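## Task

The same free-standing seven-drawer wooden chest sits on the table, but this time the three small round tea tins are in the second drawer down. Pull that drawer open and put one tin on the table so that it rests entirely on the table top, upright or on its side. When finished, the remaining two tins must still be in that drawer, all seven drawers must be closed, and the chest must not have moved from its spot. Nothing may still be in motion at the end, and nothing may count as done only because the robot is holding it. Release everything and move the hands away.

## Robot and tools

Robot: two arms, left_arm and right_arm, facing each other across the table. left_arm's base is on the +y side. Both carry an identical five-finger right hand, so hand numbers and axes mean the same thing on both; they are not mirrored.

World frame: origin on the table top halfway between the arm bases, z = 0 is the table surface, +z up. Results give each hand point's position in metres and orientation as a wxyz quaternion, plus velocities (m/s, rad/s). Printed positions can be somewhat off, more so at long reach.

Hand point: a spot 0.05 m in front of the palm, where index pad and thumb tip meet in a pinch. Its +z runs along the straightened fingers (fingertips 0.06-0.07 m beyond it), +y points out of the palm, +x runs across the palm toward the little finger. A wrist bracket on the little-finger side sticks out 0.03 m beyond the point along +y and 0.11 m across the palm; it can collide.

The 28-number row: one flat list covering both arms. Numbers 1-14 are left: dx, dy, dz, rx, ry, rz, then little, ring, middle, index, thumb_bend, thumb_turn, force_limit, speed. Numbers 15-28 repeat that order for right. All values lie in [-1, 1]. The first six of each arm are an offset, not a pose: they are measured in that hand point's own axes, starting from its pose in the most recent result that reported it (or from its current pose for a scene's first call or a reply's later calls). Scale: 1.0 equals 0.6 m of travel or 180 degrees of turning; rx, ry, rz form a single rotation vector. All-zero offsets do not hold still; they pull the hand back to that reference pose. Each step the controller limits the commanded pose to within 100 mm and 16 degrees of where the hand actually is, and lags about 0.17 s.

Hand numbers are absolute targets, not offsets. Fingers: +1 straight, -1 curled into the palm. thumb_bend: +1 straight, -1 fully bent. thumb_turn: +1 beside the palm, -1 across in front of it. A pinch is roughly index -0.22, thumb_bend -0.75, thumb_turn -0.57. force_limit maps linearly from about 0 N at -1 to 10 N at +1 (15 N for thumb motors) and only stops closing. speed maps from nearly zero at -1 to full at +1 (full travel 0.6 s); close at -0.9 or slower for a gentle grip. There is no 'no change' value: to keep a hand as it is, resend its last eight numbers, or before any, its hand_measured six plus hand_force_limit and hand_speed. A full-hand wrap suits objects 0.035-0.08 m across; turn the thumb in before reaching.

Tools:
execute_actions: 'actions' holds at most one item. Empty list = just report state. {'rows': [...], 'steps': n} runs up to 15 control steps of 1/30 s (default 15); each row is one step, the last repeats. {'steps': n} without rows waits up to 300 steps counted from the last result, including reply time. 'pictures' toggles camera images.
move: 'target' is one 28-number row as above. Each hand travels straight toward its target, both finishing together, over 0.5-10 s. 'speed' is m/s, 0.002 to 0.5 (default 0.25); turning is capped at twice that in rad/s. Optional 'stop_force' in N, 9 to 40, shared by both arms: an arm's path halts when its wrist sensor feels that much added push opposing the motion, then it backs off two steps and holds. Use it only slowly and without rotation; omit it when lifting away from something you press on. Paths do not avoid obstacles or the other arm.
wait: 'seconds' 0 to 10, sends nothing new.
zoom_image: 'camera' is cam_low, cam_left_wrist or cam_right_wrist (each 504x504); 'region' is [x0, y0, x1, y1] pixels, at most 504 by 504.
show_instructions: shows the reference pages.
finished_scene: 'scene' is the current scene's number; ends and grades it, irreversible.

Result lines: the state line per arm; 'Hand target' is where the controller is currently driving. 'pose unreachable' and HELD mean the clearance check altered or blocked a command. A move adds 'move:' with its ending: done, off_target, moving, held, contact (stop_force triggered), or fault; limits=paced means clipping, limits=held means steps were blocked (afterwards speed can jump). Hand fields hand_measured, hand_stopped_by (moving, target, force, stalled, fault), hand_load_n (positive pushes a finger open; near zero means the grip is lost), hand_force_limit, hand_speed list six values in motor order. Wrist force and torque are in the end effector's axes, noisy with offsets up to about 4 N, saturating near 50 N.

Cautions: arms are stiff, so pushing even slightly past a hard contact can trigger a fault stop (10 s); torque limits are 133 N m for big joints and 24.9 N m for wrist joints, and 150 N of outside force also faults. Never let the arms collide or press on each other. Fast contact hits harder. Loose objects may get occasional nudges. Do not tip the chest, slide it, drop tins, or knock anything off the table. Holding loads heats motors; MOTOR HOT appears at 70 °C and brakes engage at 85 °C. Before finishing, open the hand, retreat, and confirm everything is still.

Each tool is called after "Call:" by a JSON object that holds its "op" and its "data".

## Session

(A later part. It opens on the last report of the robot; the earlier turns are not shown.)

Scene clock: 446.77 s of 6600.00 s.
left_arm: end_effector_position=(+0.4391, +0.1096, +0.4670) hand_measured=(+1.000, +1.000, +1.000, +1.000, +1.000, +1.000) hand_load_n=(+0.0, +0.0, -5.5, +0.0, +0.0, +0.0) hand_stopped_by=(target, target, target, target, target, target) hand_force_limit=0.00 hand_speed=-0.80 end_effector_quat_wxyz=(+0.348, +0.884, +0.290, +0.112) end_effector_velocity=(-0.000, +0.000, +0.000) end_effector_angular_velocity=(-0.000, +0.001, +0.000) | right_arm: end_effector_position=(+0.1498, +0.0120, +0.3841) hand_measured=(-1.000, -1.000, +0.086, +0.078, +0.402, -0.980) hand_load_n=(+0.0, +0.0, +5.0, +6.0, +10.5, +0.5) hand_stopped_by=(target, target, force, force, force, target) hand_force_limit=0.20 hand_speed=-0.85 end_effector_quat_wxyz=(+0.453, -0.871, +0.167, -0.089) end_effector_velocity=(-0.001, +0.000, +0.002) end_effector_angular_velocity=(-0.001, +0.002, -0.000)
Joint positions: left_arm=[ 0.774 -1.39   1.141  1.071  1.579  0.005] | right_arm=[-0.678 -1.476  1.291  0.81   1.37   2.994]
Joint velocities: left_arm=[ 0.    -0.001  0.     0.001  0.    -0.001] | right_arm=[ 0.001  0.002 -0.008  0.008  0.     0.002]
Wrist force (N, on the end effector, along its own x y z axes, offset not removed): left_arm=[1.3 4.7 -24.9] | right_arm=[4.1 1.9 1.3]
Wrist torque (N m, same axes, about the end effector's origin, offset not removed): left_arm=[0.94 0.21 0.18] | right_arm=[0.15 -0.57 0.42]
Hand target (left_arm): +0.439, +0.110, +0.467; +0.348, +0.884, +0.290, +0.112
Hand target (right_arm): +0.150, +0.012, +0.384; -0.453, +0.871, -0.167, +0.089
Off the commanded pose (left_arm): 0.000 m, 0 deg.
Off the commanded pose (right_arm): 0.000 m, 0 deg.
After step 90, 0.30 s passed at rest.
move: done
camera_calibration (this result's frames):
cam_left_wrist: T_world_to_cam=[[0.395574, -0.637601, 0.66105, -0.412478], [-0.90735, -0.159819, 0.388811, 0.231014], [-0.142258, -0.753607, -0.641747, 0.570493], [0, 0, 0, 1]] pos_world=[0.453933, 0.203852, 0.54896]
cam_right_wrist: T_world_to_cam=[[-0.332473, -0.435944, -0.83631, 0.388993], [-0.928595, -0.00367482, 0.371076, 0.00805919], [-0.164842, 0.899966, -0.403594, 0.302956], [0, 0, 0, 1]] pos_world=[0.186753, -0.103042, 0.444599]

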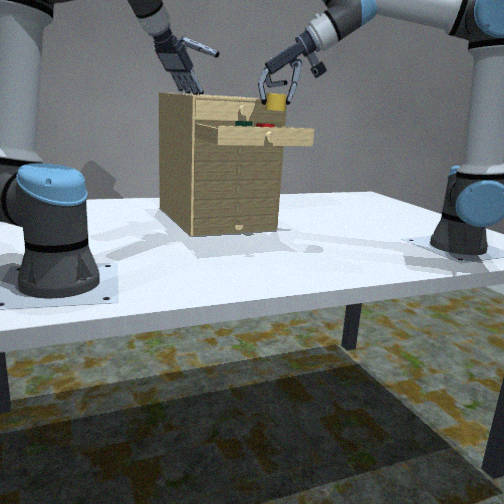

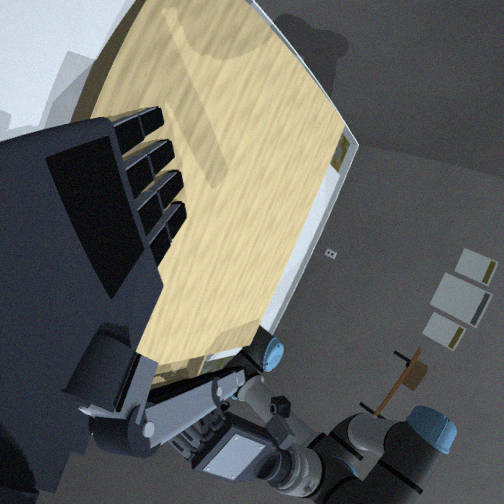

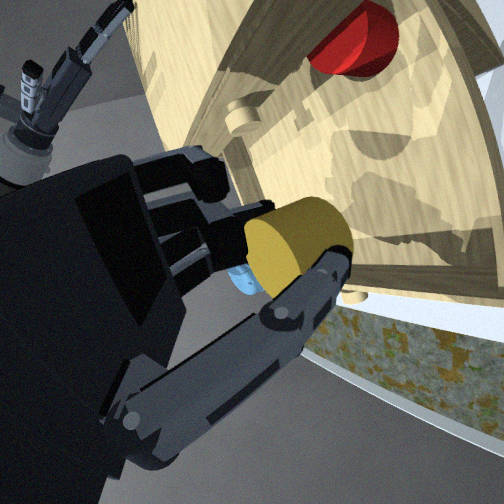

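Call:
{"op": "move", "data": {"target": [0,0,0,0,0,0,1,1,1,1,1,1,0,-0.8, 0.1442,0.155,-0.2203,0.0003,-0.0706,-0.0495,-1,-1,-0.1,-0.1,0.1,-0.98,0.2,-0.85], "speed": 0.15}}

Call:
{"op": "move", "data": {"target": [0,0,0,0,0,0,1,1,1,1,1,1,0,-0.8, 0.2823,0.5212,0.1995,0,0,0,-1,-1,-0.1,-0.1,0.1,-0.98,0.2,-0.85], "speed": 0.18}}

Scene clock: 468.13 s of 6600.00 s.
left_arm: end_effector_position=(+0.4391, +0.1096, +0.4670) hand_measured=(+1.000, +1.000, +1.000, +1.000, +1.000, +1.000) hand_load_n=(+0.0, +0.0, -5.5, +0.0, +0.0, +0.0) hand_stopped_by=(target, target, target, target, target, target) hand_force_limit=0.00 hand_speed=-0.80 end_effector_quat_wxyz=(+0.348, +0.884, +0.290, +0.112) end_effector_velocity=(-0.001, -0.000, -0.000) end_effector_angular_velocity=(+0.000, +0.002, -0.001) | right_arm: end_effector_position=(+0.1698, -0.1700, +0.3842) hand_measured=(-1.000, -1.000, +0.086, +0.078, +0.402, -0.980) hand_load_n=(+0.0, +0.0, +5.0, +6.0, +10.5, +0.5) hand_stopped_by=(target, target, force, force, force, target) hand_force_limit=0.20 hand_speed=-0.85 end_effector_quat_wxyz=(+0.461, -0.886, +0.049, -0.028) end_effector_velocity=(+0.001, -0.002, -0.001) end_effector_angular_velocity=(+0.000, +0.002, +0.008)
Joint positions: left_arm=[ 0.774 -1.39   1.141  1.071  1.579  0.005] | right_arm=[-1.335 -1.763  1.646  1.181  0.715  2.199]
Joint velocities: left_arm=[-0.    -0.     0.001  0.     0.001 -0.   ] | right_arm=[-0.011  0.002  0.006  0.013 -0.01  -0.025]
Wrist force (N, on the end effector, along its own x y z axes, offset not removed): left_arm=[-0.5 5.7 -23.2] | right_arm=[0.9 4.4 -2.1]
Wrist torque (N m, same axes, about the end effector's origin, offset not removed): left_arm=[1.10 0.44 -0.09] | right_arm=[0.56 0.04 0.32]
Hand target (left_arm): +0.439, +0.110, +0.467; +0.348, +0.884, +0.290, +0.112
Hand target (right_arm): +0.170, -0.170, +0.384; -0.461, +0.886, -0.048, +0.027
Off the commanded pose (left_arm): 0.000 m, 0 deg.
Off the commanded pose (right_arm): 0.000 m, 0 deg.
After step 90, 16.53 s passed at rest.
move: done
camera_calibration (this result's frames):
cam_left_wrist: T_world_to_cam=[[0.395574, -0.637601, 0.66105, -0.412478], [-0.90735, -0.159819, 0.388811, 0.231014], [-0.142258, -0.753607, -0.641747, 0.570493], [0, 0, 0, 1]] pos_world=[0.453933, 0.203852, 0.54896]
cam_right_wrist: T_world_to_cam=[[-0.203478, -0.508509, -0.83667, 0.282242], [-0.89435, -0.251204, 0.370182, -0.0216397], [-0.398416, 0.823599, -0.40367, 0.496785], [0, 0, 0, 1]] pos_world=[0.236003, -0.271065, 0.444691]

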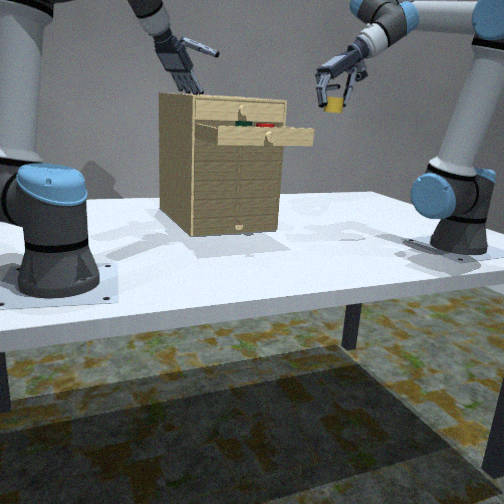

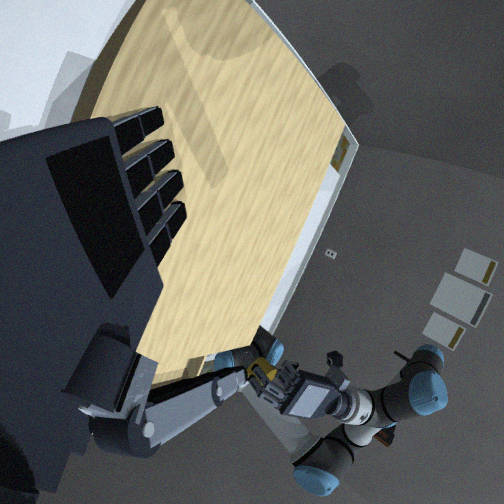

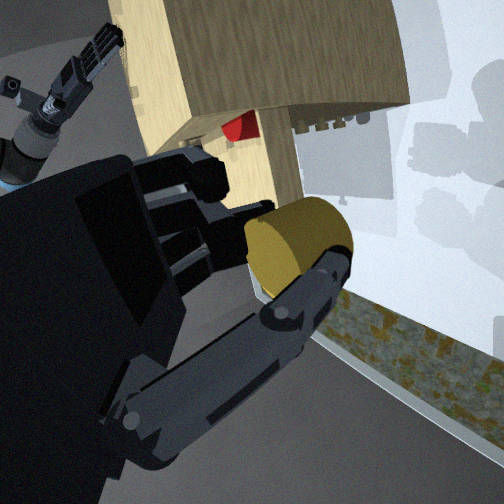

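Scene clock: 470.77 s of 6600.00 s.
left_arm: end_effector_position=(+0.4391, +0.1096, +0.4670) hand_measured=(+1.000, +1.000, +1.000, +1.000, +1.000, +1.000) hand_load_n=(+0.0, +0.0, -5.5, +0.0, +0.0, +0.0) hand_stopped_by=(target, target, target, target, target, target) hand_force_limit=0.00 hand_speed=-0.80 end_effector_quat_wxyz=(+0.348, +0.884, +0.290, +0.112) end_effector_velocity=(+0.001, -0.000, -0.001) end_effector_angular_velocity=(+0.001, -0.000, +0.000) | right_arm: end_effector_position=(+0.3305, -0.2701, +0.0599) hand_measured=(-1.000, -1.000, +0.086, +0.078, +0.402, -0.980) hand_load_n=(+0.0, +0.0, +5.0, +6.0, +10.5, +0.5) hand_stopped_by=(target, target, force, force, force, target) hand_force_limit=0.20 hand_speed=-0.85 end_effector_quat_wxyz=(+0.461, -0.886, +0.049, -0.028) end_effector_velocity=(+0.001, -0.000, -0.002) end_effector_angular_velocity=(-0.000, -0.001, +0.001)
Joint positions: left_arm=[ 0.774 -1.39   1.141  1.071  1.579  0.005] | right_arm=[-1.751 -1.16   2.038  0.717  0.61   1.535]
Joint velocities: left_arm=[ 0.     0.002 -0.    -0.001 -0.     0.   ] | right_arm=[-0.001  0.007 -0.003 -0.003 -0.    -0.002]
Wrist force (N, on the end effector, along its own x y z axes, offset not removed): left_arm=[0.5 5.7 -24.8] | right_arm=[1.6 0.8 1.7]
Wrist torque (N m, same axes, about the end effector's origin, offset not removed): left_arm=[1.20 0.37 0.04] | right_arm=[0.12 -0.21 0.17]
Hand target (left_arm): +0.439, +0.110, +0.467; +0.348, +0.884, +0.290, +0.112
Hand target (right_arm): +0.331, -0.270, +0.060; -0.461, +0.886, -0.049, +0.028
Off the commanded pose (left_arm): 0.000 m, 0 deg.
Off the commanded pose (right_arm): 0.000 m, 0 deg.
move: done
camera_calibration (this result's frames):
cam_left_wrist: T_world_to_cam=[[0.395574, -0.637601, 0.661049, -0.412478], [-0.90735, -0.159819, 0.388811, 0.231014], [-0.142258, -0.753607, -0.641747, 0.570493], [0, 0, 0, 1]] pos_world=[0.453933, 0.203852, 0.54896]
cam_right_wrist: T_world_to_cam=[[-0.203413, -0.50847, -0.836709, -0.00729557], [-0.894588, -0.250787, 0.369888, 0.217213], [-0.397913, 0.82375, -0.403858, 0.512239], [0, 0, 0, 1]] pos_world=[0.396659, -0.371192, 0.120423]

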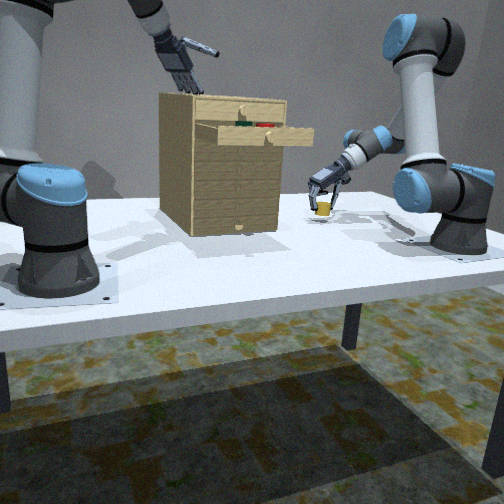

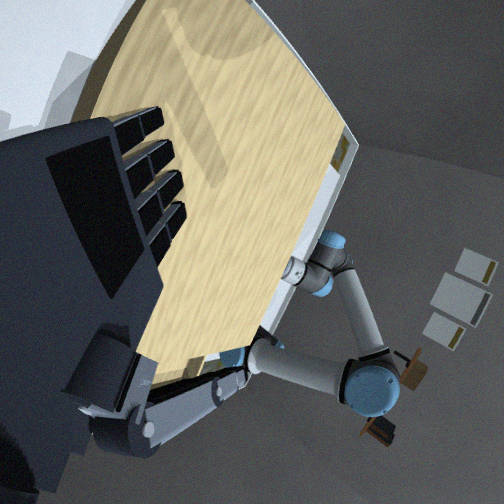

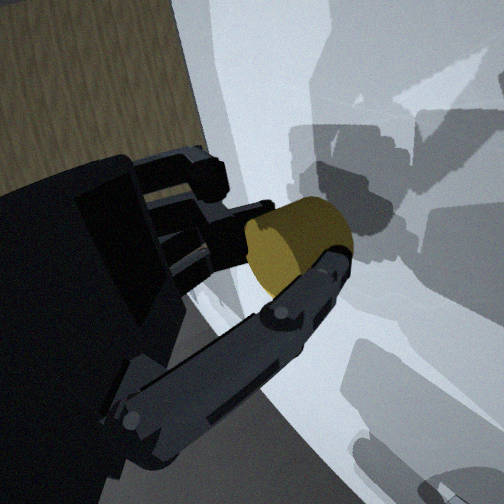

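Now lower slowly to touchdown.

Call:
{"op": "move", "data": {"target": [0,0,0,0,0,0,1,1,1,1,1,1,0,-0.8, 0,0.041,0.0287,0,0,0,-1,-1,-0.1,-0.1,0.1,-0.98,0.2,-0.85], "speed": 0.008, "stop_force": 9}}

Scene clock: 477.50 s of 6600.00 s.
left_arm: end_effector_position=(+0.4391, +0.1096, +0.4670) hand_measured=(+1.000, +1.000, +1.000, +1.000, +1.000, +1.000) hand_load_n=(+0.0, +0.0, -5.5, +0.0, +0.0, +0.0) hand_stopped_by=(target, target, target, target, target, target) hand_force_limit=0.00 hand_speed=-0.80 end_effector_quat_wxyz=(+0.348, +0.884, +0.290, +0.112) end_effector_velocity=(-0.000, -0.000, -0.000) end_effector_angular_velocity=(+0.001, +0.000, -0.000) | right_arm: end_effector_position=(+0.3306, -0.2701, +0.0322) hand_measured=(-1.000, -1.000, +0.086, +0.078, +0.402, -0.980) hand_load_n=(+0.0, +0.0, +4.5, +7.0, +9.5, +0.0) hand_stopped_by=(target, target, force, force, force, target) hand_force_limit=0.20 hand_speed=-0.85 end_effector_quat_wxyz=(+0.461, -0.885, +0.049, -0.028) end_effector_velocity=(-0.000, +0.000, +0.003) end_effector_angular_velocity=(+0.001, +0.002, -0.000)
Joint positions: left_arm=[ 0.774 -1.39   1.141  1.071  1.579  0.005] | right_arm=[-1.751 -1.101  2.051  0.646  0.61   1.535]
Joint velocities: left_arm=[-0.     0.001 -0.001  0.001 -0.     0.   ] | right_arm=[ 0.    -0.006 -0.001  0.008 -0.001  0.001]
Wrist force (N, on the end effector, along its own x y z axes, offset not removed): left_arm=[-1.7 5.1 -23.9] | right_arm=[3.7 -1.3 -4.0]
Wrist torque (N m, same axes, about the end effector's origin, offset not removed): left_arm=[1.00 0.69 -0.07] | right_arm=[0.32 -0.40 0.44]
Hand target (left_arm): +0.439, +0.110, +0.467; +0.348, +0.884, +0.290, +0.112
Hand target (right_arm): +0.331, -0.270, +0.033; -0.461, +0.886, -0.049, +0.028
Off the commanded pose (left_arm): 0.000 m, 0 deg.
Off the commanded pose (right_arm): 0.002 m, 0 deg.
move: contact (right_arm)
camera_calibration (this result's frames):
cam_left_wrist: T_world_to_cam=[[0.395574, -0.637601, 0.66105, -0.412478], [-0.90735, -0.159819, 0.388811, 0.231014], [-0.142257, -0.753607, -0.641747, 0.570493], [0, 0, 0, 1]] pos_world=[0.453933, 0.203852, 0.54896]
cam_right_wrist: T_world_to_cam=[[-0.203595, -0.508342, -0.836742, -0.0303801], [-0.894514, -0.250831, 0.370038, 0.227461], [-0.397987, 0.823816, -0.403651, 0.501094], [0, 0, 0, 1]] pos_world=[0.396711, -0.371199, 0.0926776]

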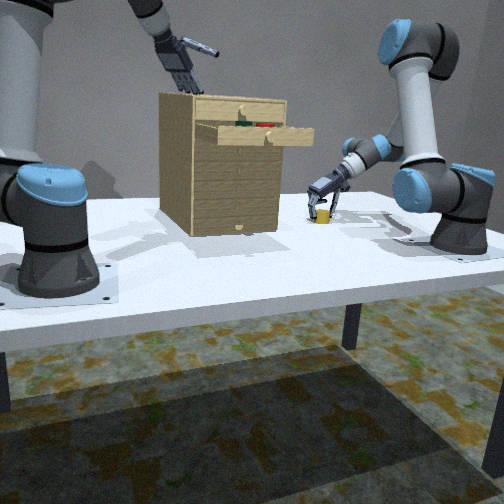

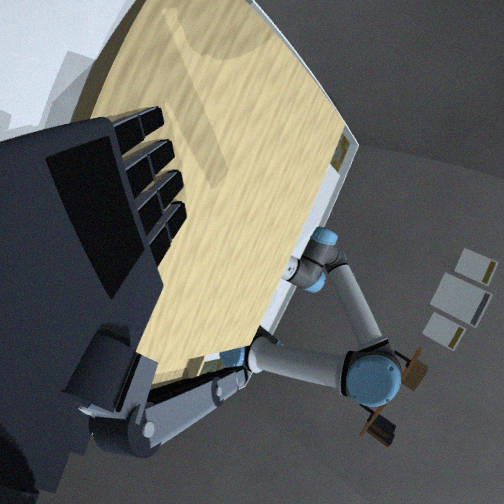

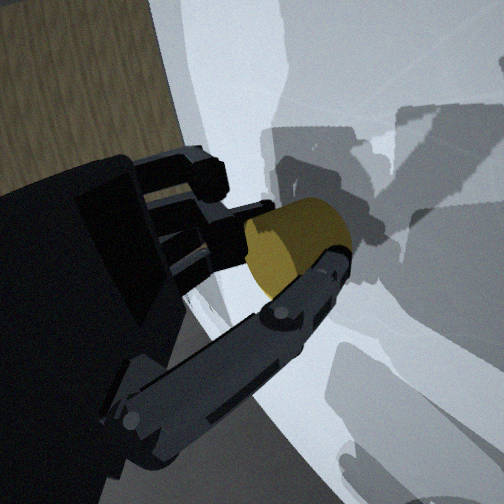

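Call:
{"op": "execute_actions", "data": {"actions": [{"rows":[[0,0,0,0,0,0,1,1,1,1,1,1,0,-0.8, 0,0,0,0,0,0,-1,-1,0.5,0.5,0.65,-0.98,0.2,-0.3]],"steps":15}], "pictures": false}}

Call:
{"op": "move", "data": {"target": [0,0,0,0,0,0,1,1,1,1,1,1,0,-0.8, 0,-0.1366,-0.0958,0,0,0,-1,-1,0.5,0.5,0.65,-0.98,0.2,-0.3], "speed": 0.1}}

Scene clock: 483.03 s of 6600.00 s.
left_arm: end_effector_position=(+0.4391, +0.1096, +0.4670) hand_measured=(+1.000, +1.000, +1.000, +1.000, +1.000, +1.000) hand_load_n=(+0.0, +0.0, -5.5, +0.0, +0.0, +0.0) hand_stopped_by=(target, target, target, target, target, target) hand_force_limit=0.00 hand_speed=-0.80 end_effector_quat_wxyz=(+0.348, +0.884, +0.290, +0.112) end_effector_velocity=(-0.000, +0.001, +0.001) end_effector_angular_velocity=(-0.000, -0.001, +0.001) | right_arm: end_effector_position=(+0.3306, -0.2701, +0.0322) hand_measured=(-1.000, -1.000, +0.500, +0.500, +0.650, -0.980) hand_load_n=(+0.0, +0.0, +0.0, +0.0, +0.0, +0.0) hand_stopped_by=(target, target, moving, moving, moving, target) hand_force_limit=0.20 hand_speed=-0.30 end_effector_quat_wxyz=(+0.461, -0.886, +0.049, -0.028) end_effector_velocity=(-0.000, +0.000, -0.000) end_effector_angular_velocity=(+0.001, +0.002, -0.001)
Joint positions: left_arm=[ 0.774 -1.39   1.141  1.071  1.579  0.005] | right_arm=[-1.751 -1.101  2.051  0.646  0.61   1.535]
Joint velocities: left_arm=[-0.    -0.002  0.001  0.001 -0.001 -0.   ] | right_arm=[-0.     0.     0.001 -0.001 -0.     0.001]
Wrist force (N, on the end effector, along its own x y z axes, offset not removed): left_arm=[0.9 5.9 -24.6] | right_arm=[1.8 2.5 -1.2]
Wrist torque (N m, same axes, about the end effector's origin, offset not removed): left_arm=[1.16 0.31 0.08] | right_arm=[0.36 -0.30 0.26]
Hand target (left_arm): +0.439, +0.110, +0.467; +0.348, +0.884, +0.290, +0.112
Hand target (right_arm): +0.331, -0.270, +0.032; -0.461, +0.885, -0.049, +0.028
Off the commanded pose (left_arm): 0.000 m, 0 deg.
Off the commanded pose (right_arm): 0.000 m, 0 deg.
Steps of this call (steps 1 to 90: nothing new was sent; then 2.03 s passed at rest; steps 91 to 105: all 15 steps of this action). Readings (end_effector_position | what the end effector reports):
91: left_arm (+0.4391, +0.1096, +0.4670) | right_arm (+0.3307, -0.2701, +0.0325) | left_arm hand_measured=(+1.000, +1.000, +1.000, +1.000, +1.000, +1.000) hand_load_n=(+0.0, +0.0, -5.5, +0.0, +0.0, +0.0) hand_stopped_by=(target, target, target, target, target, target) hand_force_limit=0.00 hand_speed=-0.80 | right_arm hand_measured=(-1.000, -1.000, +0.086, +0.078, +0.402, -0.980) hand_load_n=(+0.0, +0.0, +4.5, +6.5, +10.5, +0.5) hand_stopped_by=(target, target, moving, moving, moving, target) hand_force_limit=0.20 hand_speed=-0.30
92: left_arm (+0.4391, +0.1096, +0.4670) | right_arm (+0.3307, -0.2701, +0.0325) | left_arm hand_measured=(+1.000, +1.000, +1.000, +1.000, +1.000, +1.000) hand_load_n=(+0.0, +0.0, -5.5, +0.0, +0.0, +0.0) hand_stopped_by=(target, target, target, target, target, target) hand_force_limit=0.00 hand_speed=-0.80 | right_arm hand_measured=(-1.000, -1.000, +0.086, +0.078, +0.402, -0.980) hand_load_n=(+0.0, +0.0, +4.5, +6.5, +10.5, +0.5) hand_stopped_by=(target, target, moving, moving, moving, target) hand_force_limit=0.20 hand_speed=-0.30
94: left_arm (+0.4391, +0.1096, +0.4670) | right_arm (+0.3307, -0.2701, +0.0325) | left_arm hand_measured=(+1.000, +1.000, +1.000, +1.000, +1.000, +1.000) hand_load_n=(+0.0, +0.0, -5.5, +0.0, +0.0, +0.0) hand_stopped_by=(target, target, target, target, target, target) hand_force_limit=0.00 hand_speed=-0.80 | right_arm hand_measured=(-1.000, -1.000, +0.122, +0.112, +0.420, -0.980) hand_load_n=(+0.0, +0.0, +0.0, +0.0, +0.0, +0.0) hand_stopped_by=(target, target, moving, moving, moving, target) hand_force_limit=0.20 hand_speed=-0.30
98: left_arm (+0.4391, +0.1096, +0.4670) | right_arm (+0.3307, -0.2701, +0.0323) | left_arm hand_measured=(+1.000, +1.000, +1.000, +1.000, +1.000, +1.000) hand_load_n=(+0.0, +0.0, -5.5, +0.0, +0.0, +0.0) hand_stopped_by=(target, target, target, target, target, target) hand_force_limit=0.00 hand_speed=-0.80 | right_arm hand_measured=(-1.000, -1.000, +0.276, +0.268, +0.518, -0.980) hand_load_n=(+0.0, +0.0, +0.0, +0.0, +0.0, +0.0) hand_stopped_by=(target, target, moving, moving, moving, target) hand_force_limit=0.20 hand_speed=-0.30
105: the state above

Scene clock: 484.77 s of 6600.00 s.
left_arm: end_effector_position=(+0.4391, +0.1096, +0.4670) hand_measured=(+1.000, +1.000, +1.000, +1.000, +1.000, +1.000) hand_load_n=(+0.0, +0.0, -5.5, +0.0, +0.0, +0.0) hand_stopped_by=(target, target, target, target, target, target) hand_force_limit=0.00 hand_speed=-0.80 end_effector_quat_wxyz=(+0.348, +0.884, +0.290, +0.112) end_effector_velocity=(-0.001, +0.000, +0.000) end_effector_angular_velocity=(+0.001, +0.000, -0.001) | right_arm: end_effector_position=(+0.3302, -0.2701, +0.1323) hand_measured=(-1.000, -1.000, +0.500, +0.500, +0.650, -0.980) hand_load_n=(+0.0, +0.0, +0.0, +0.0, +0.0, +0.0) hand_stopped_by=(target, target, target, target, target, target) hand_force_limit=0.20 hand_speed=-0.30 end_effector_quat_wxyz=(+0.461, -0.885, +0.049, -0.028) end_effector_velocity=(-0.000, -0.000, +0.002) end_effector_angular_velocity=(-0.000, -0.001, +0.000)
Joint positions: left_arm=[ 0.774 -1.39   1.141  1.071  1.579  0.005] | right_arm=[-1.751 -1.293  1.979  0.909  0.61   1.535]
Joint velocities: left_arm=[-0.    -0.001  0.     0.001  0.001  0.001] | right_arm=[-0.001 -0.003 -0.001  0.005  0.    -0.002]
Wrist force (N, on the end effector, along its own x y z axes, offset not removed): left_arm=[0.9 5.1 -24.0] | right_arm=[0.6 -1.0 3.1]
Wrist torque (N m, same axes, about the end effector's origin, offset not removed): left_arm=[0.99 0.33 0.03] | right_arm=[-0.43 -0.16 0.20]
Hand target (left_arm): +0.439, +0.110, +0.467; +0.348, +0.884, +0.290, +0.112
Hand target (right_arm): +0.330, -0.270, +0.132; -0.461, +0.886, -0.049, +0.028
Off the commanded pose (left_arm): 0.000 m, 0 deg.
Off the commanded pose (right_arm): 0.000 m, 0 deg.
move: done
camera_calibration (this result's frames):
cam_left_wrist: T_world_to_cam=[[0.395574, -0.637601, 0.66105, -0.412478], [-0.90735, -0.159819, 0.388811, 0.231014], [-0.142258, -0.753607, -0.641747, 0.570493], [0, 0, 0, 1]] pos_world=[0.453933, 0.203852, 0.54896]
cam_right_wrist: T_world_to_cam=[[-0.203575, -0.508279, -0.836785, 0.0532919], [-0.894521, -0.250862, 0.37, 0.190062], [-0.397981, 0.823845, -0.403597, 0.541295], [0, 0, 0, 1]] pos_world=[0.396288, -0.371176, 0.192736]

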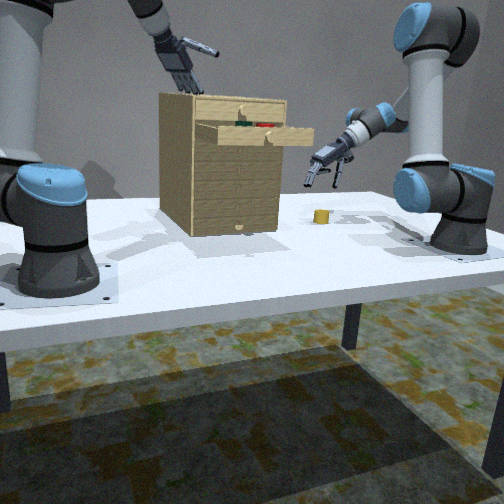

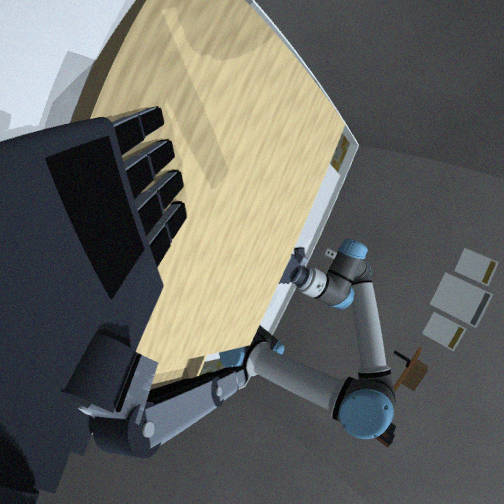

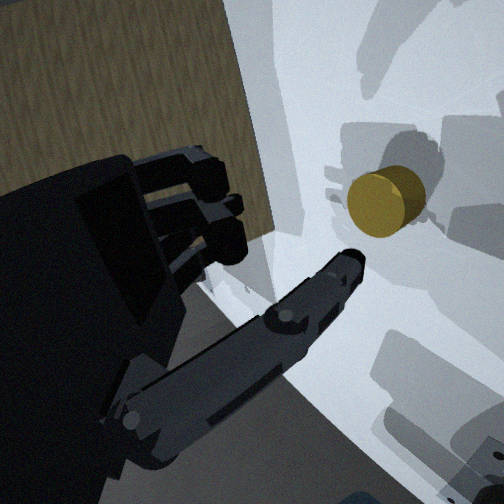

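Call:
{"op": "move", "data": {"target": [0,0,0,0,0,0,1,1,1,1,1,1,0,-0.8, -0.5593,-0.2617,-0.1167,-0.0956,0.0162,-0.5379,-1,-1,-1,-0.18,-0.75,-0.57,0.0,-0.3], "speed": 0.3}}

Call:
{"op": "move", "data": {"target": [0,0,0,0,0,0,1,1,1,1,1,1,0,-0.8, 0.282,-0.0522,0.3,0,0,0,-1,-1,-1,-0.18,-0.75,-0.57,0.0,-0.3], "speed": 0.25}}

Scene clock: 516.40 s of 6600.00 s.
left_arm: end_effector_position=(+0.4391, +0.1096, +0.4670) hand_measured=(+1.000, +1.000, +1.000, +1.000, +1.000, +1.000) hand_load_n=(+0.0, +0.0, -5.5, +0.0, +0.0, +0.0) hand_stopped_by=(target, target, target, target, target, target) hand_force_limit=0.00 hand_speed=-0.80 end_effector_quat_wxyz=(+0.348, +0.884, +0.290, +0.112) end_effector_velocity=(-0.000, +0.000, +0.001) end_effector_angular_velocity=(-0.001, -0.001, +0.000) | right_arm: end_effector_position=(-0.0008, -0.1995, +0.3001) hand_measured=(-1.000, -1.000, -1.000, -0.180, -0.750, -0.570) hand_load_n=(+0.0, +0.0, +0.0, +0.0, +0.0, +0.0) hand_stopped_by=(target, target, target, target, target, target) hand_force_limit=0.00 hand_speed=-0.30 end_effector_quat_wxyz=(-0.163, +0.675, +0.614, +0.374) end_effector_velocity=(-0.001, -0.000, -0.000) end_effector_angular_velocity=(-0.007, -0.010, -0.005)
Joint positions: left_arm=[ 0.774 -1.39   1.141  1.071  1.579  0.005] | right_arm=[-0.008 -1.855  1.92   0.719  1.909  1.564]
Joint velocities: left_arm=[ 0.    -0.001 -0.    -0.001 -0.     0.   ] | right_arm=[ 0.017  0.013 -0.005  0.003  0.022  0.009]
Wrist force (N, on the end effector, along its own x y z axes, offset not removed): left_arm=[0.2 6.0 -23.4] | right_arm=[3.9 2.3 -0.8]
Wrist torque (N m, same axes, about the end effector's origin, offset not removed): left_arm=[1.07 0.34 0.01] | right_arm=[0.30 -0.51 0.27]
Hand target (left_arm): +0.439, +0.110, +0.467; +0.348, +0.884, +0.290, +0.112
Hand target (right_arm): -0.001, -0.199, +0.300; -0.163, +0.675, +0.614, +0.375
Off the commanded pose (left_arm): 0.000 m, 0 deg.
Off the commanded pose (right_arm): 0.001 m, 0 deg.
After step 90, 25.17 s passed at rest.
move: done
camera_calibration (this result's frames):
cam_left_wrist: T_world_to_cam=[[0.395574, -0.637601, 0.66105, -0.412478], [-0.90735, -0.159819, 0.388811, 0.231014], [-0.142257, -0.753607, -0.641747, 0.570493], [0, 0, 0, 1]] pos_world=[0.453933, 0.203852, 0.54896]
cam_right_wrist: T_world_to_cam=[[0.959227, -0.264344, 0.100031, -0.0693042], [-0.224514, -0.927638, -0.298465, -0.0842194], [0.17169, 0.263837, -0.949164, 0.471616], [0, 0, 0, 1]] pos_world=[-0.0334019, -0.220875, 0.429437]

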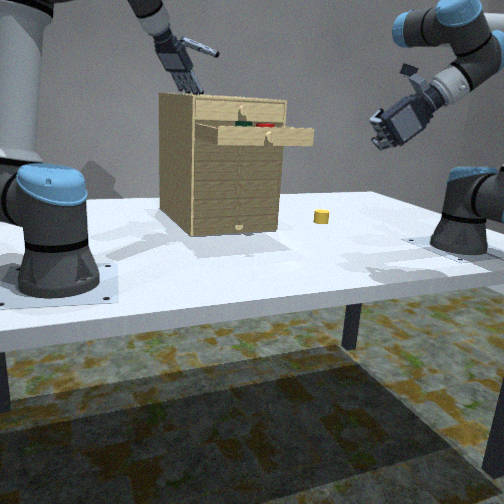

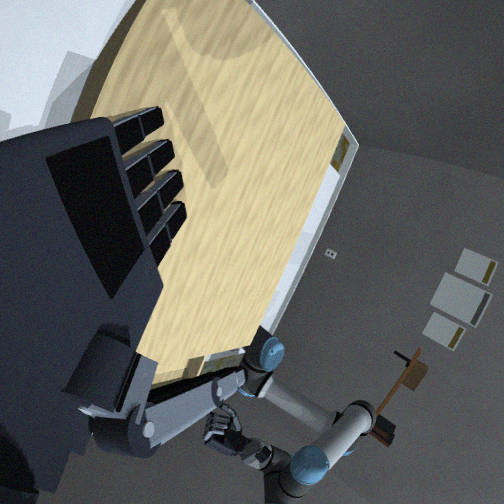

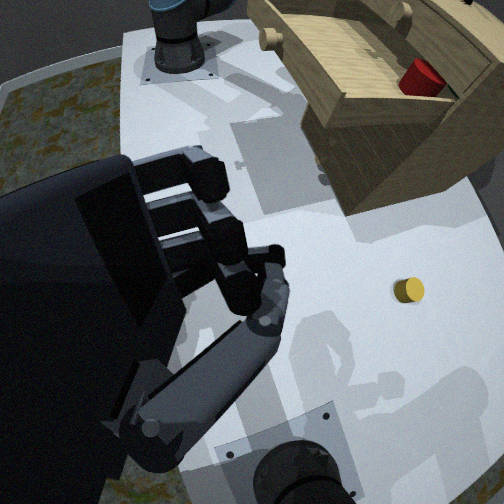

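Scene clock: 518.00 s of 6600.00 s.
left_arm: end_effector_position=(+0.4391, +0.1096, +0.4670) hand_measured=(+1.000, +1.000, +1.000, +1.000, +1.000, +1.000) hand_load_n=(+0.0, +0.0, -5.5, +0.0, +0.0, +0.0) hand_stopped_by=(target, target, target, target, target, target) hand_force_limit=0.00 hand_speed=-0.80 end_effector_quat_wxyz=(+0.348, +0.884, +0.290, +0.112) end_effector_velocity=(+0.000, -0.001, -0.001) end_effector_angular_velocity=(+0.001, +0.000, +0.000) | right_arm: end_effector_position=(+0.0189, +0.0484, +0.2921) hand_measured=(-1.000, -1.000, -1.000, -0.180, -0.750, -0.570) hand_load_n=(+0.0, +0.0, +0.0, +0.0, +0.0, +0.0) hand_stopped_by=(target, target, target, target, target, target) hand_force_limit=0.00 hand_speed=-0.30 end_effector_quat_wxyz=(-0.163, +0.675, +0.614, +0.374) end_effector_velocity=(+0.001, +0.002, -0.001) end_effector_angular_velocity=(-0.003, +0.002, -0.003)
Joint positions: left_arm=[ 0.774 -1.39   1.141  1.071  1.579  0.005] | right_arm=[-0.074 -1.286  1.369  0.686  1.862  1.515]
Joint velocities: left_arm=[-0.     0.001  0.001 -0.001 -0.    -0.   ] | right_arm=[-0.001  0.007 -0.008  0.005  0.     0.002]
Wrist force (N, on the end effector, along its own x y z axes, offset not removed): left_arm=[-0.7 5.9 -24.7] | right_arm=[1.7 0.0 2.7]
Wrist torque (N m, same axes, about the end effector's origin, offset not removed): left_arm=[1.17 0.56 -0.10] | right_arm=[-0.33 -0.22 0.15]
Hand target (left_arm): +0.439, +0.110, +0.467; +0.348, +0.884, +0.290, +0.112
Hand target (right_arm): +0.019, +0.049, +0.292; -0.163, +0.675, +0.614, +0.374
Off the commanded pose (left_arm): 0.000 m, 0 deg.
Off the commanded pose (right_arm): 0.000 m, 0 deg.
move: done
camera_calibration (this result's frames):
cam_left_wrist: T_world_to_cam=[[0.395574, -0.637601, 0.66105, -0.412478], [-0.90735, -0.159819, 0.388811, 0.231014], [-0.142258, -0.753607, -0.641747, 0.570493], [0, 0, 0, 1]] pos_world=[0.453933, 0.203852, 0.54896]
cam_right_wrist: T_world_to_cam=[[0.959254, -0.264249, 0.100022, -0.0218458], [-0.224398, -0.927619, -0.298612, 0.147789], [0.17169, 0.264, -0.949119, 0.395193], [0, 0, 0, 1]] pos_world=[-0.0137317, 0.0269877, 0.421402]

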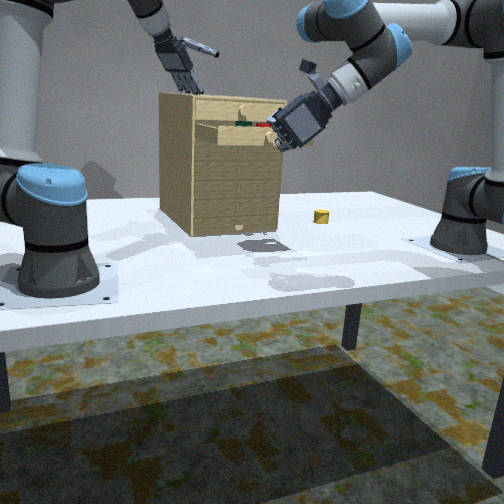

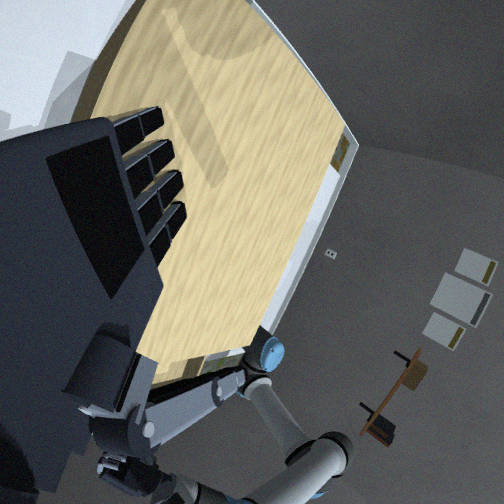

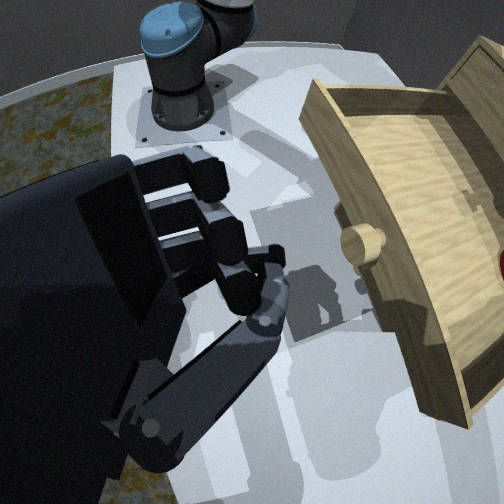

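Call:
{"op": "move", "data": {"target": [0,0,0,0,0,0,1,1,1,1,1,1,0,-0.8, -0.0052,0.3073,0.1056,0,0,0,-1,-1,-1,-0.18,-0.75,-0.57,0.0,-0.3], "speed": 0.045, "stop_force": 12}}

Scene clock: 529.93 s of 6600.00 s.
left_arm: end_effector_position=(+0.4391, +0.1096, +0.4670) hand_measured=(+1.000, +1.000, +1.000, +1.000, +1.000, +1.000) hand_load_n=(+0.0, +0.0, -5.5, +0.0, +0.0, +0.0) hand_stopped_by=(target, target, target, target, target, target) hand_force_limit=0.00 hand_speed=-0.80 end_effector_quat_wxyz=(+0.348, +0.884, +0.290, +0.112) end_effector_velocity=(-0.000, +0.000, +0.001) end_effector_angular_velocity=(-0.002, -0.002, -0.001) | right_arm: end_effector_position=(+0.2137, +0.0536, +0.2918) hand_measured=(-1.000, -1.000, -1.000, -0.180, -0.750, -0.570) hand_load_n=(+0.0, +0.0, +0.0, -2.0, +0.0, +0.0) hand_stopped_by=(target, target, target, target, target, target) hand_force_limit=0.00 hand_speed=-0.30 end_effector_quat_wxyz=(-0.163, +0.675, +0.614, +0.375) end_effector_velocity=(+0.002, +0.000, +0.000) end_effector_angular_velocity=(+0.000, -0.001, +0.001)
Joint positions: left_arm=[ 0.774 -1.39   1.141  1.071  1.579  0.005] | right_arm=[-0.506 -1.307  1.39   0.646  1.543  1.219]
Joint velocities: left_arm=[-0.    -0.001 -0.    -0.001  0.     0.   ] | right_arm=[-0.004  0.001 -0.002  0.    -0.003 -0.004]
Wrist force (N, on the end effector, along its own x y z axes, offset not removed): left_arm=[1.1 6.5 -24.3] | right_arm=[5.6 -0.7 -2.0]
Wrist torque (N m, same axes, about the end effector's origin, offset not removed): left_arm=[1.23 0.25 0.11] | right_arm=[0.11 -0.63 0.43]
Hand target (left_arm): +0.439, +0.110, +0.467; +0.348, +0.884, +0.290, +0.112
Hand target (right_arm): +0.214, +0.054, +0.292; -0.163, +0.675, +0.614, +0.375
Off the commanded pose (left_arm): 0.000 m, 0 deg.
Off the commanded pose (right_arm): 0.000 m, 0 deg.
After step 90, 4.23 s passed at rest.
move: done
camera_calibration (this result's frames):
cam_left_wrist: T_world_to_cam=[[0.395574, -0.637601, 0.66105, -0.412478], [-0.90735, -0.159819, 0.388811, 0.231014], [-0.142258, -0.753607, -0.641747, 0.570493], [0, 0, 0, 1]] pos_world=[0.453933, 0.203852, 0.54896]
cam_right_wrist: T_world_to_cam=[[0.95923, -0.264262, 0.100217, -0.207379], [-0.224315, -0.927561, -0.298853, 0.196214], [0.171933, 0.264189, -0.949022, 0.360019], [0, 0, 0, 1]] pos_world=[0.181039, 0.0320848, 0.421088]

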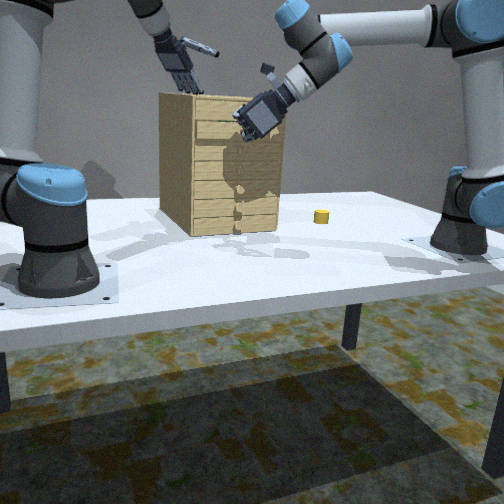

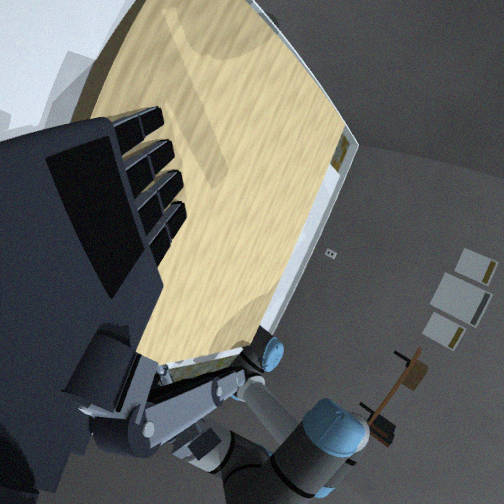

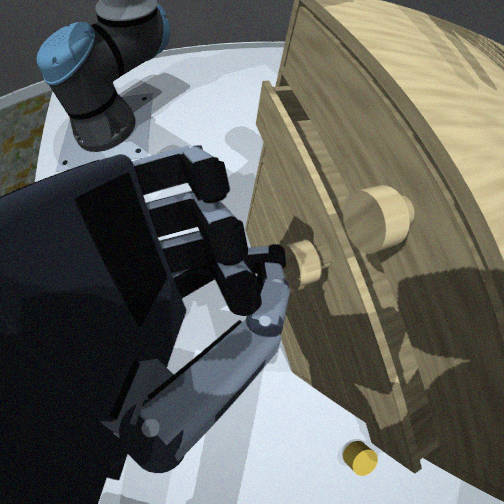

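Continue slowly to the closed position.

Call:
{"op": "move", "data": {"target": [0,0,0,0,0,0,1,1,1,1,1,1,0,-0.8, -0.001,0.063,0.0217,0,0,0,-1,-1,-1,-0.18,-0.75,-0.57,0.0,-0.3], "speed": 0.01, "stop_force": 9}}

Scene clock: 534.47 s of 6600.00 s.
left_arm: end_effector_position=(+0.4391, +0.1096, +0.4670) hand_measured=(+1.000, +1.000, +1.000, +1.000, +1.000, +1.000) hand_load_n=(+0.0, +0.0, -6.0, +0.0, +0.0, +0.0) hand_stopped_by=(target, target, target, target, target, target) hand_force_limit=0.00 hand_speed=-0.80 end_effector_quat_wxyz=(+0.348, +0.884, +0.290, +0.112) end_effector_velocity=(+0.000, -0.000, -0.001) end_effector_angular_velocity=(+0.002, +0.000, -0.000) | right_arm: end_effector_position=(+0.2311, +0.0540, +0.2916) hand_measured=(-1.000, -1.000, -1.000, -0.180, -0.750, -0.570) hand_load_n=(+0.0, +0.0, +0.0, -7.5, +0.0, +0.0) hand_stopped_by=(target, target, target, target, target, target) hand_force_limit=0.00 hand_speed=-0.30 end_effector_quat_wxyz=(-0.163, +0.675, +0.614, +0.374) end_effector_velocity=(-0.002, -0.001, -0.000) end_effector_angular_velocity=(+0.000, +0.000, -0.005)
Joint positions: left_arm=[ 0.774 -1.39   1.141  1.071  1.579  0.005] | right_arm=[-0.541 -1.297  1.378  0.65   1.517  1.196]
Joint velocities: left_arm=[-0.     0.001  0.     0.001 -0.001  0.001] | right_arm=[ 0.005 -0.002  0.003 -0.001  0.007  0.007]
Wrist force (N, on the end effector, along its own x y z axes, offset not removed): left_arm=[0.8 4.7 -23.2] | right_arm=[-2.9 -14.0 -9.5]
Wrist torque (N m, same axes, about the end effector's origin, offset not removed): left_arm=[0.92 0.60 0.01] | right_arm=[0.01 -0.01 0.28]
Hand target (left_arm): +0.439, +0.110, +0.467; +0.348, +0.884, +0.290, +0.112
Hand target (right_arm): +0.231, +0.054, +0.292; -0.163, +0.675, +0.614, +0.374
Off the commanded pose (left_arm): 0.000 m, 0 deg.
Off the commanded pose (right_arm): 0.023 m, 0 deg.
move: contact (right_arm)
camera_calibration (this result's frames):
cam_left_wrist: T_world_to_cam=[[0.395574, -0.6376, 0.66105, -0.412478], [-0.90735, -0.159819, 0.388811, 0.231014], [-0.142257, -0.753607, -0.641747, 0.570493], [0, 0, 0, 1]] pos_world=[0.453933, 0.203852, 0.54896]
cam_right_wrist: T_world_to_cam=[[0.9593, -0.264087, 0.100009, -0.223932], [-0.224255, -0.927672, -0.298555, 0.200455], [0.17162, 0.263976, -0.949138, 0.356898], [0, 0, 0, 1]] pos_world=[0.19852, 0.0326066, 0.420988]

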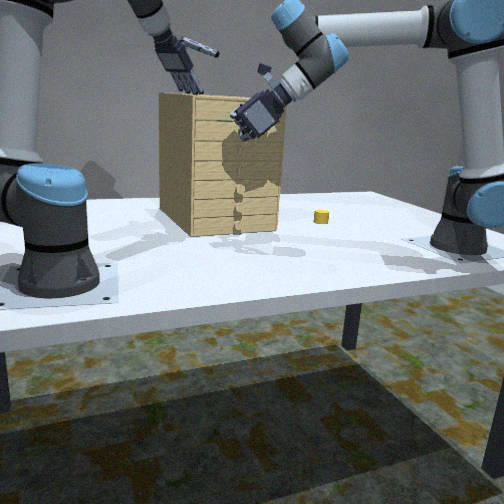

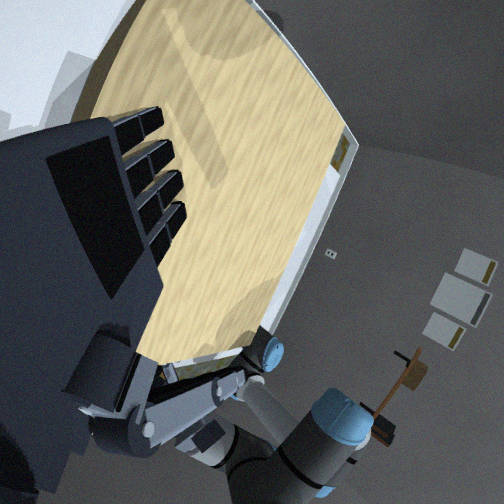

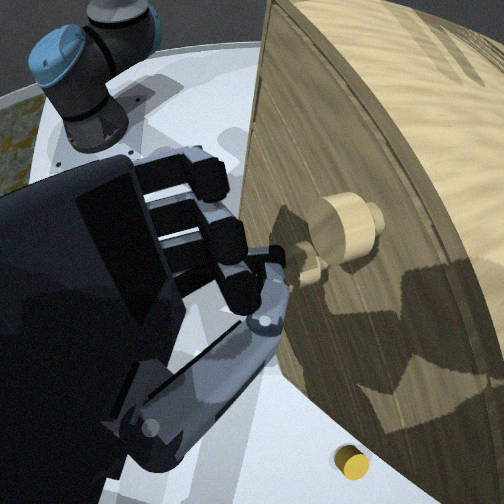

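Call:
{"op": "move", "data": {"target": [0,0,0,0,0,0,1,1,1,1,1,1,0,-0.8, 0.002,-0.126,-0.0433,0,0,0,-1,-1,-1,-0.18,-0.75,-0.57,0.0,-0.3], "speed": 0.1}}

Call:
{"op": "zoom_image", "data": {"camera": "cam_right_wrist", "region": [260,20,504,400]}}

Call:
{"op": "zoom_image", "data": {"camera": "cam_low", "region": [150,80,310,200]}}

Scene clock: 543.73 s of 6600.00 s.
left_arm: end_effector_position=(+0.4391, +0.1096, +0.4670) hand_measured=(+1.000, +1.000, +1.000, +1.000, +1.000, +1.000) hand_load_n=(+0.0, +0.0, -5.5, +0.0, +0.0, +0.0) hand_stopped_by=(target, target, target, target, target, target) hand_force_limit=0.00 hand_speed=-0.80 end_effector_quat_wxyz=(+0.348, +0.884, +0.290, +0.112) end_effector_velocity=(-0.001, +0.001, +0.001) end_effector_angular_velocity=(+0.000, +0.001, -0.000) | right_arm: end_effector_position=(+0.1514, +0.0519, +0.2917) hand_measured=(-1.000, -1.000, -1.000, -0.180, -0.750, -0.570) hand_load_n=(+0.0, +0.0, +0.0, +0.0, +0.0, +0.0) hand_stopped_by=(target, target, target, target, target, target) hand_force_limit=0.00 hand_speed=-0.30 end_effector_quat_wxyz=(-0.163, +0.675, +0.614, +0.374) end_effector_velocity=(-0.003, +0.001, +0.001) end_effector_angular_velocity=(+0.001, -0.001, +0.002)
Joint positions: left_arm=[ 0.774 -1.39   1.141  1.071  1.579  0.005] | right_arm=[-0.375 -1.325  1.413  0.643  1.641  1.307]
Joint velocities: left_arm=[ 0.    -0.001 -0.     0.002  0.001 -0.   ] | right_arm=[ 0.007 -0.    -0.001 -0.     0.004  0.003]
Wrist force (N, on the end effector, along its own x y z axes, offset not removed): left_arm=[0.0 6.7 -24.0] | right_arm=[0.9 -0.1 0.4]
Wrist torque (N m, same axes, about the end effector's origin, offset not removed): left_arm=[1.20 0.50 0.03] | right_arm=[-0.07 0.06 0.23]
Hand target (left_arm): +0.439, +0.110, +0.467; +0.348, +0.884, +0.290, +0.112
Hand target (right_arm): +0.151, +0.052, +0.292; -0.163, +0.675, +0.614, +0.374
Off the commanded pose (left_arm): 0.000 m, 0 deg.
Off the commanded pose (right_arm): 0.000 m, 0 deg.
After step 90, 5.00 s passed at rest.
move: done
camera_calibration (this result's frames):
cam_left_wrist: T_world_to_cam=[[0.395574, -0.637601, 0.66105, -0.412478], [-0.90735, -0.159819, 0.388811, 0.231014], [-0.142257, -0.753607, -0.641747, 0.570493], [0, 0, 0, 1]] pos_world=[0.453933, 0.203852, 0.54896]
cam_right_wrist: T_world_to_cam=[[0.959319, -0.264052, 0.0999157, -0.148011], [-0.224255, -0.927688, -0.298504, 0.18059], [0.171511, 0.263954, -0.949164, 0.371278], [0, 0, 0, 1]] pos_world=[0.11881, 0.0304481, 0.421099]

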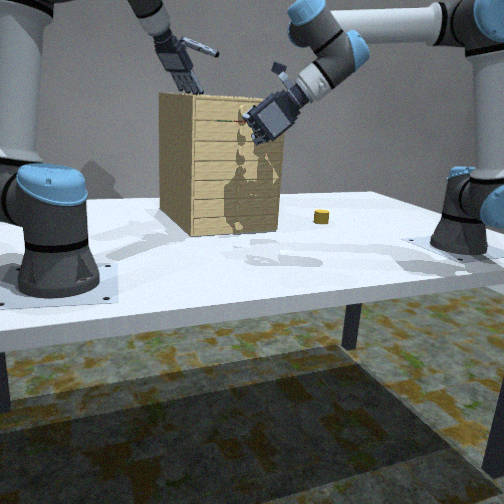

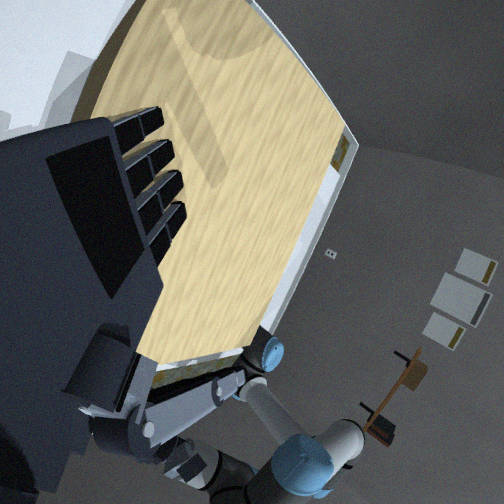

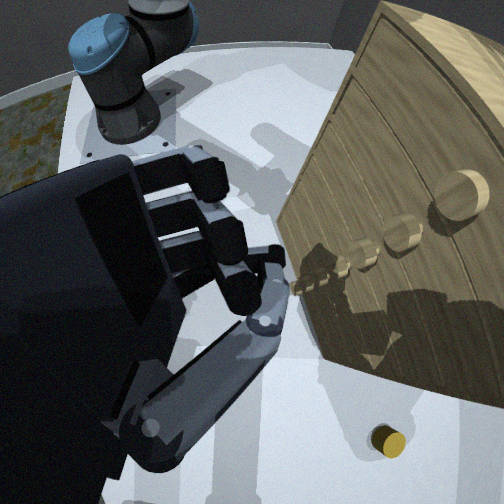

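Region (260, 20, 504, 400) of cam_right_wrist's 504x504 image, scaled by 1.326, with more detail than that image has; it fills the left 324 columns of this view, and the rest is white.

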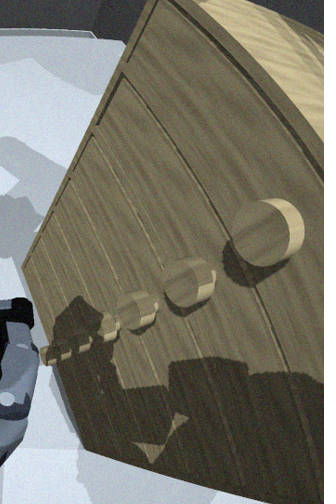

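Region (150, 80, 310, 200) of cam_low's 504x504 image, scaled by 3.150, with more detail than that image has; it fills the top 378 rows of this view, and the rest is white.

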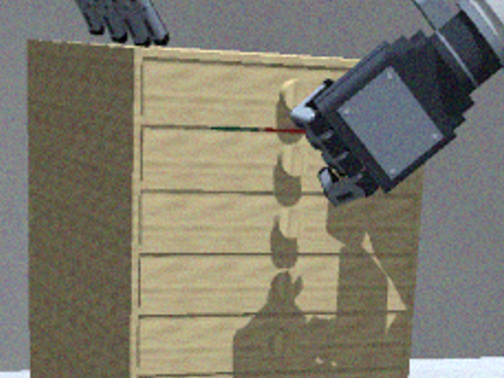

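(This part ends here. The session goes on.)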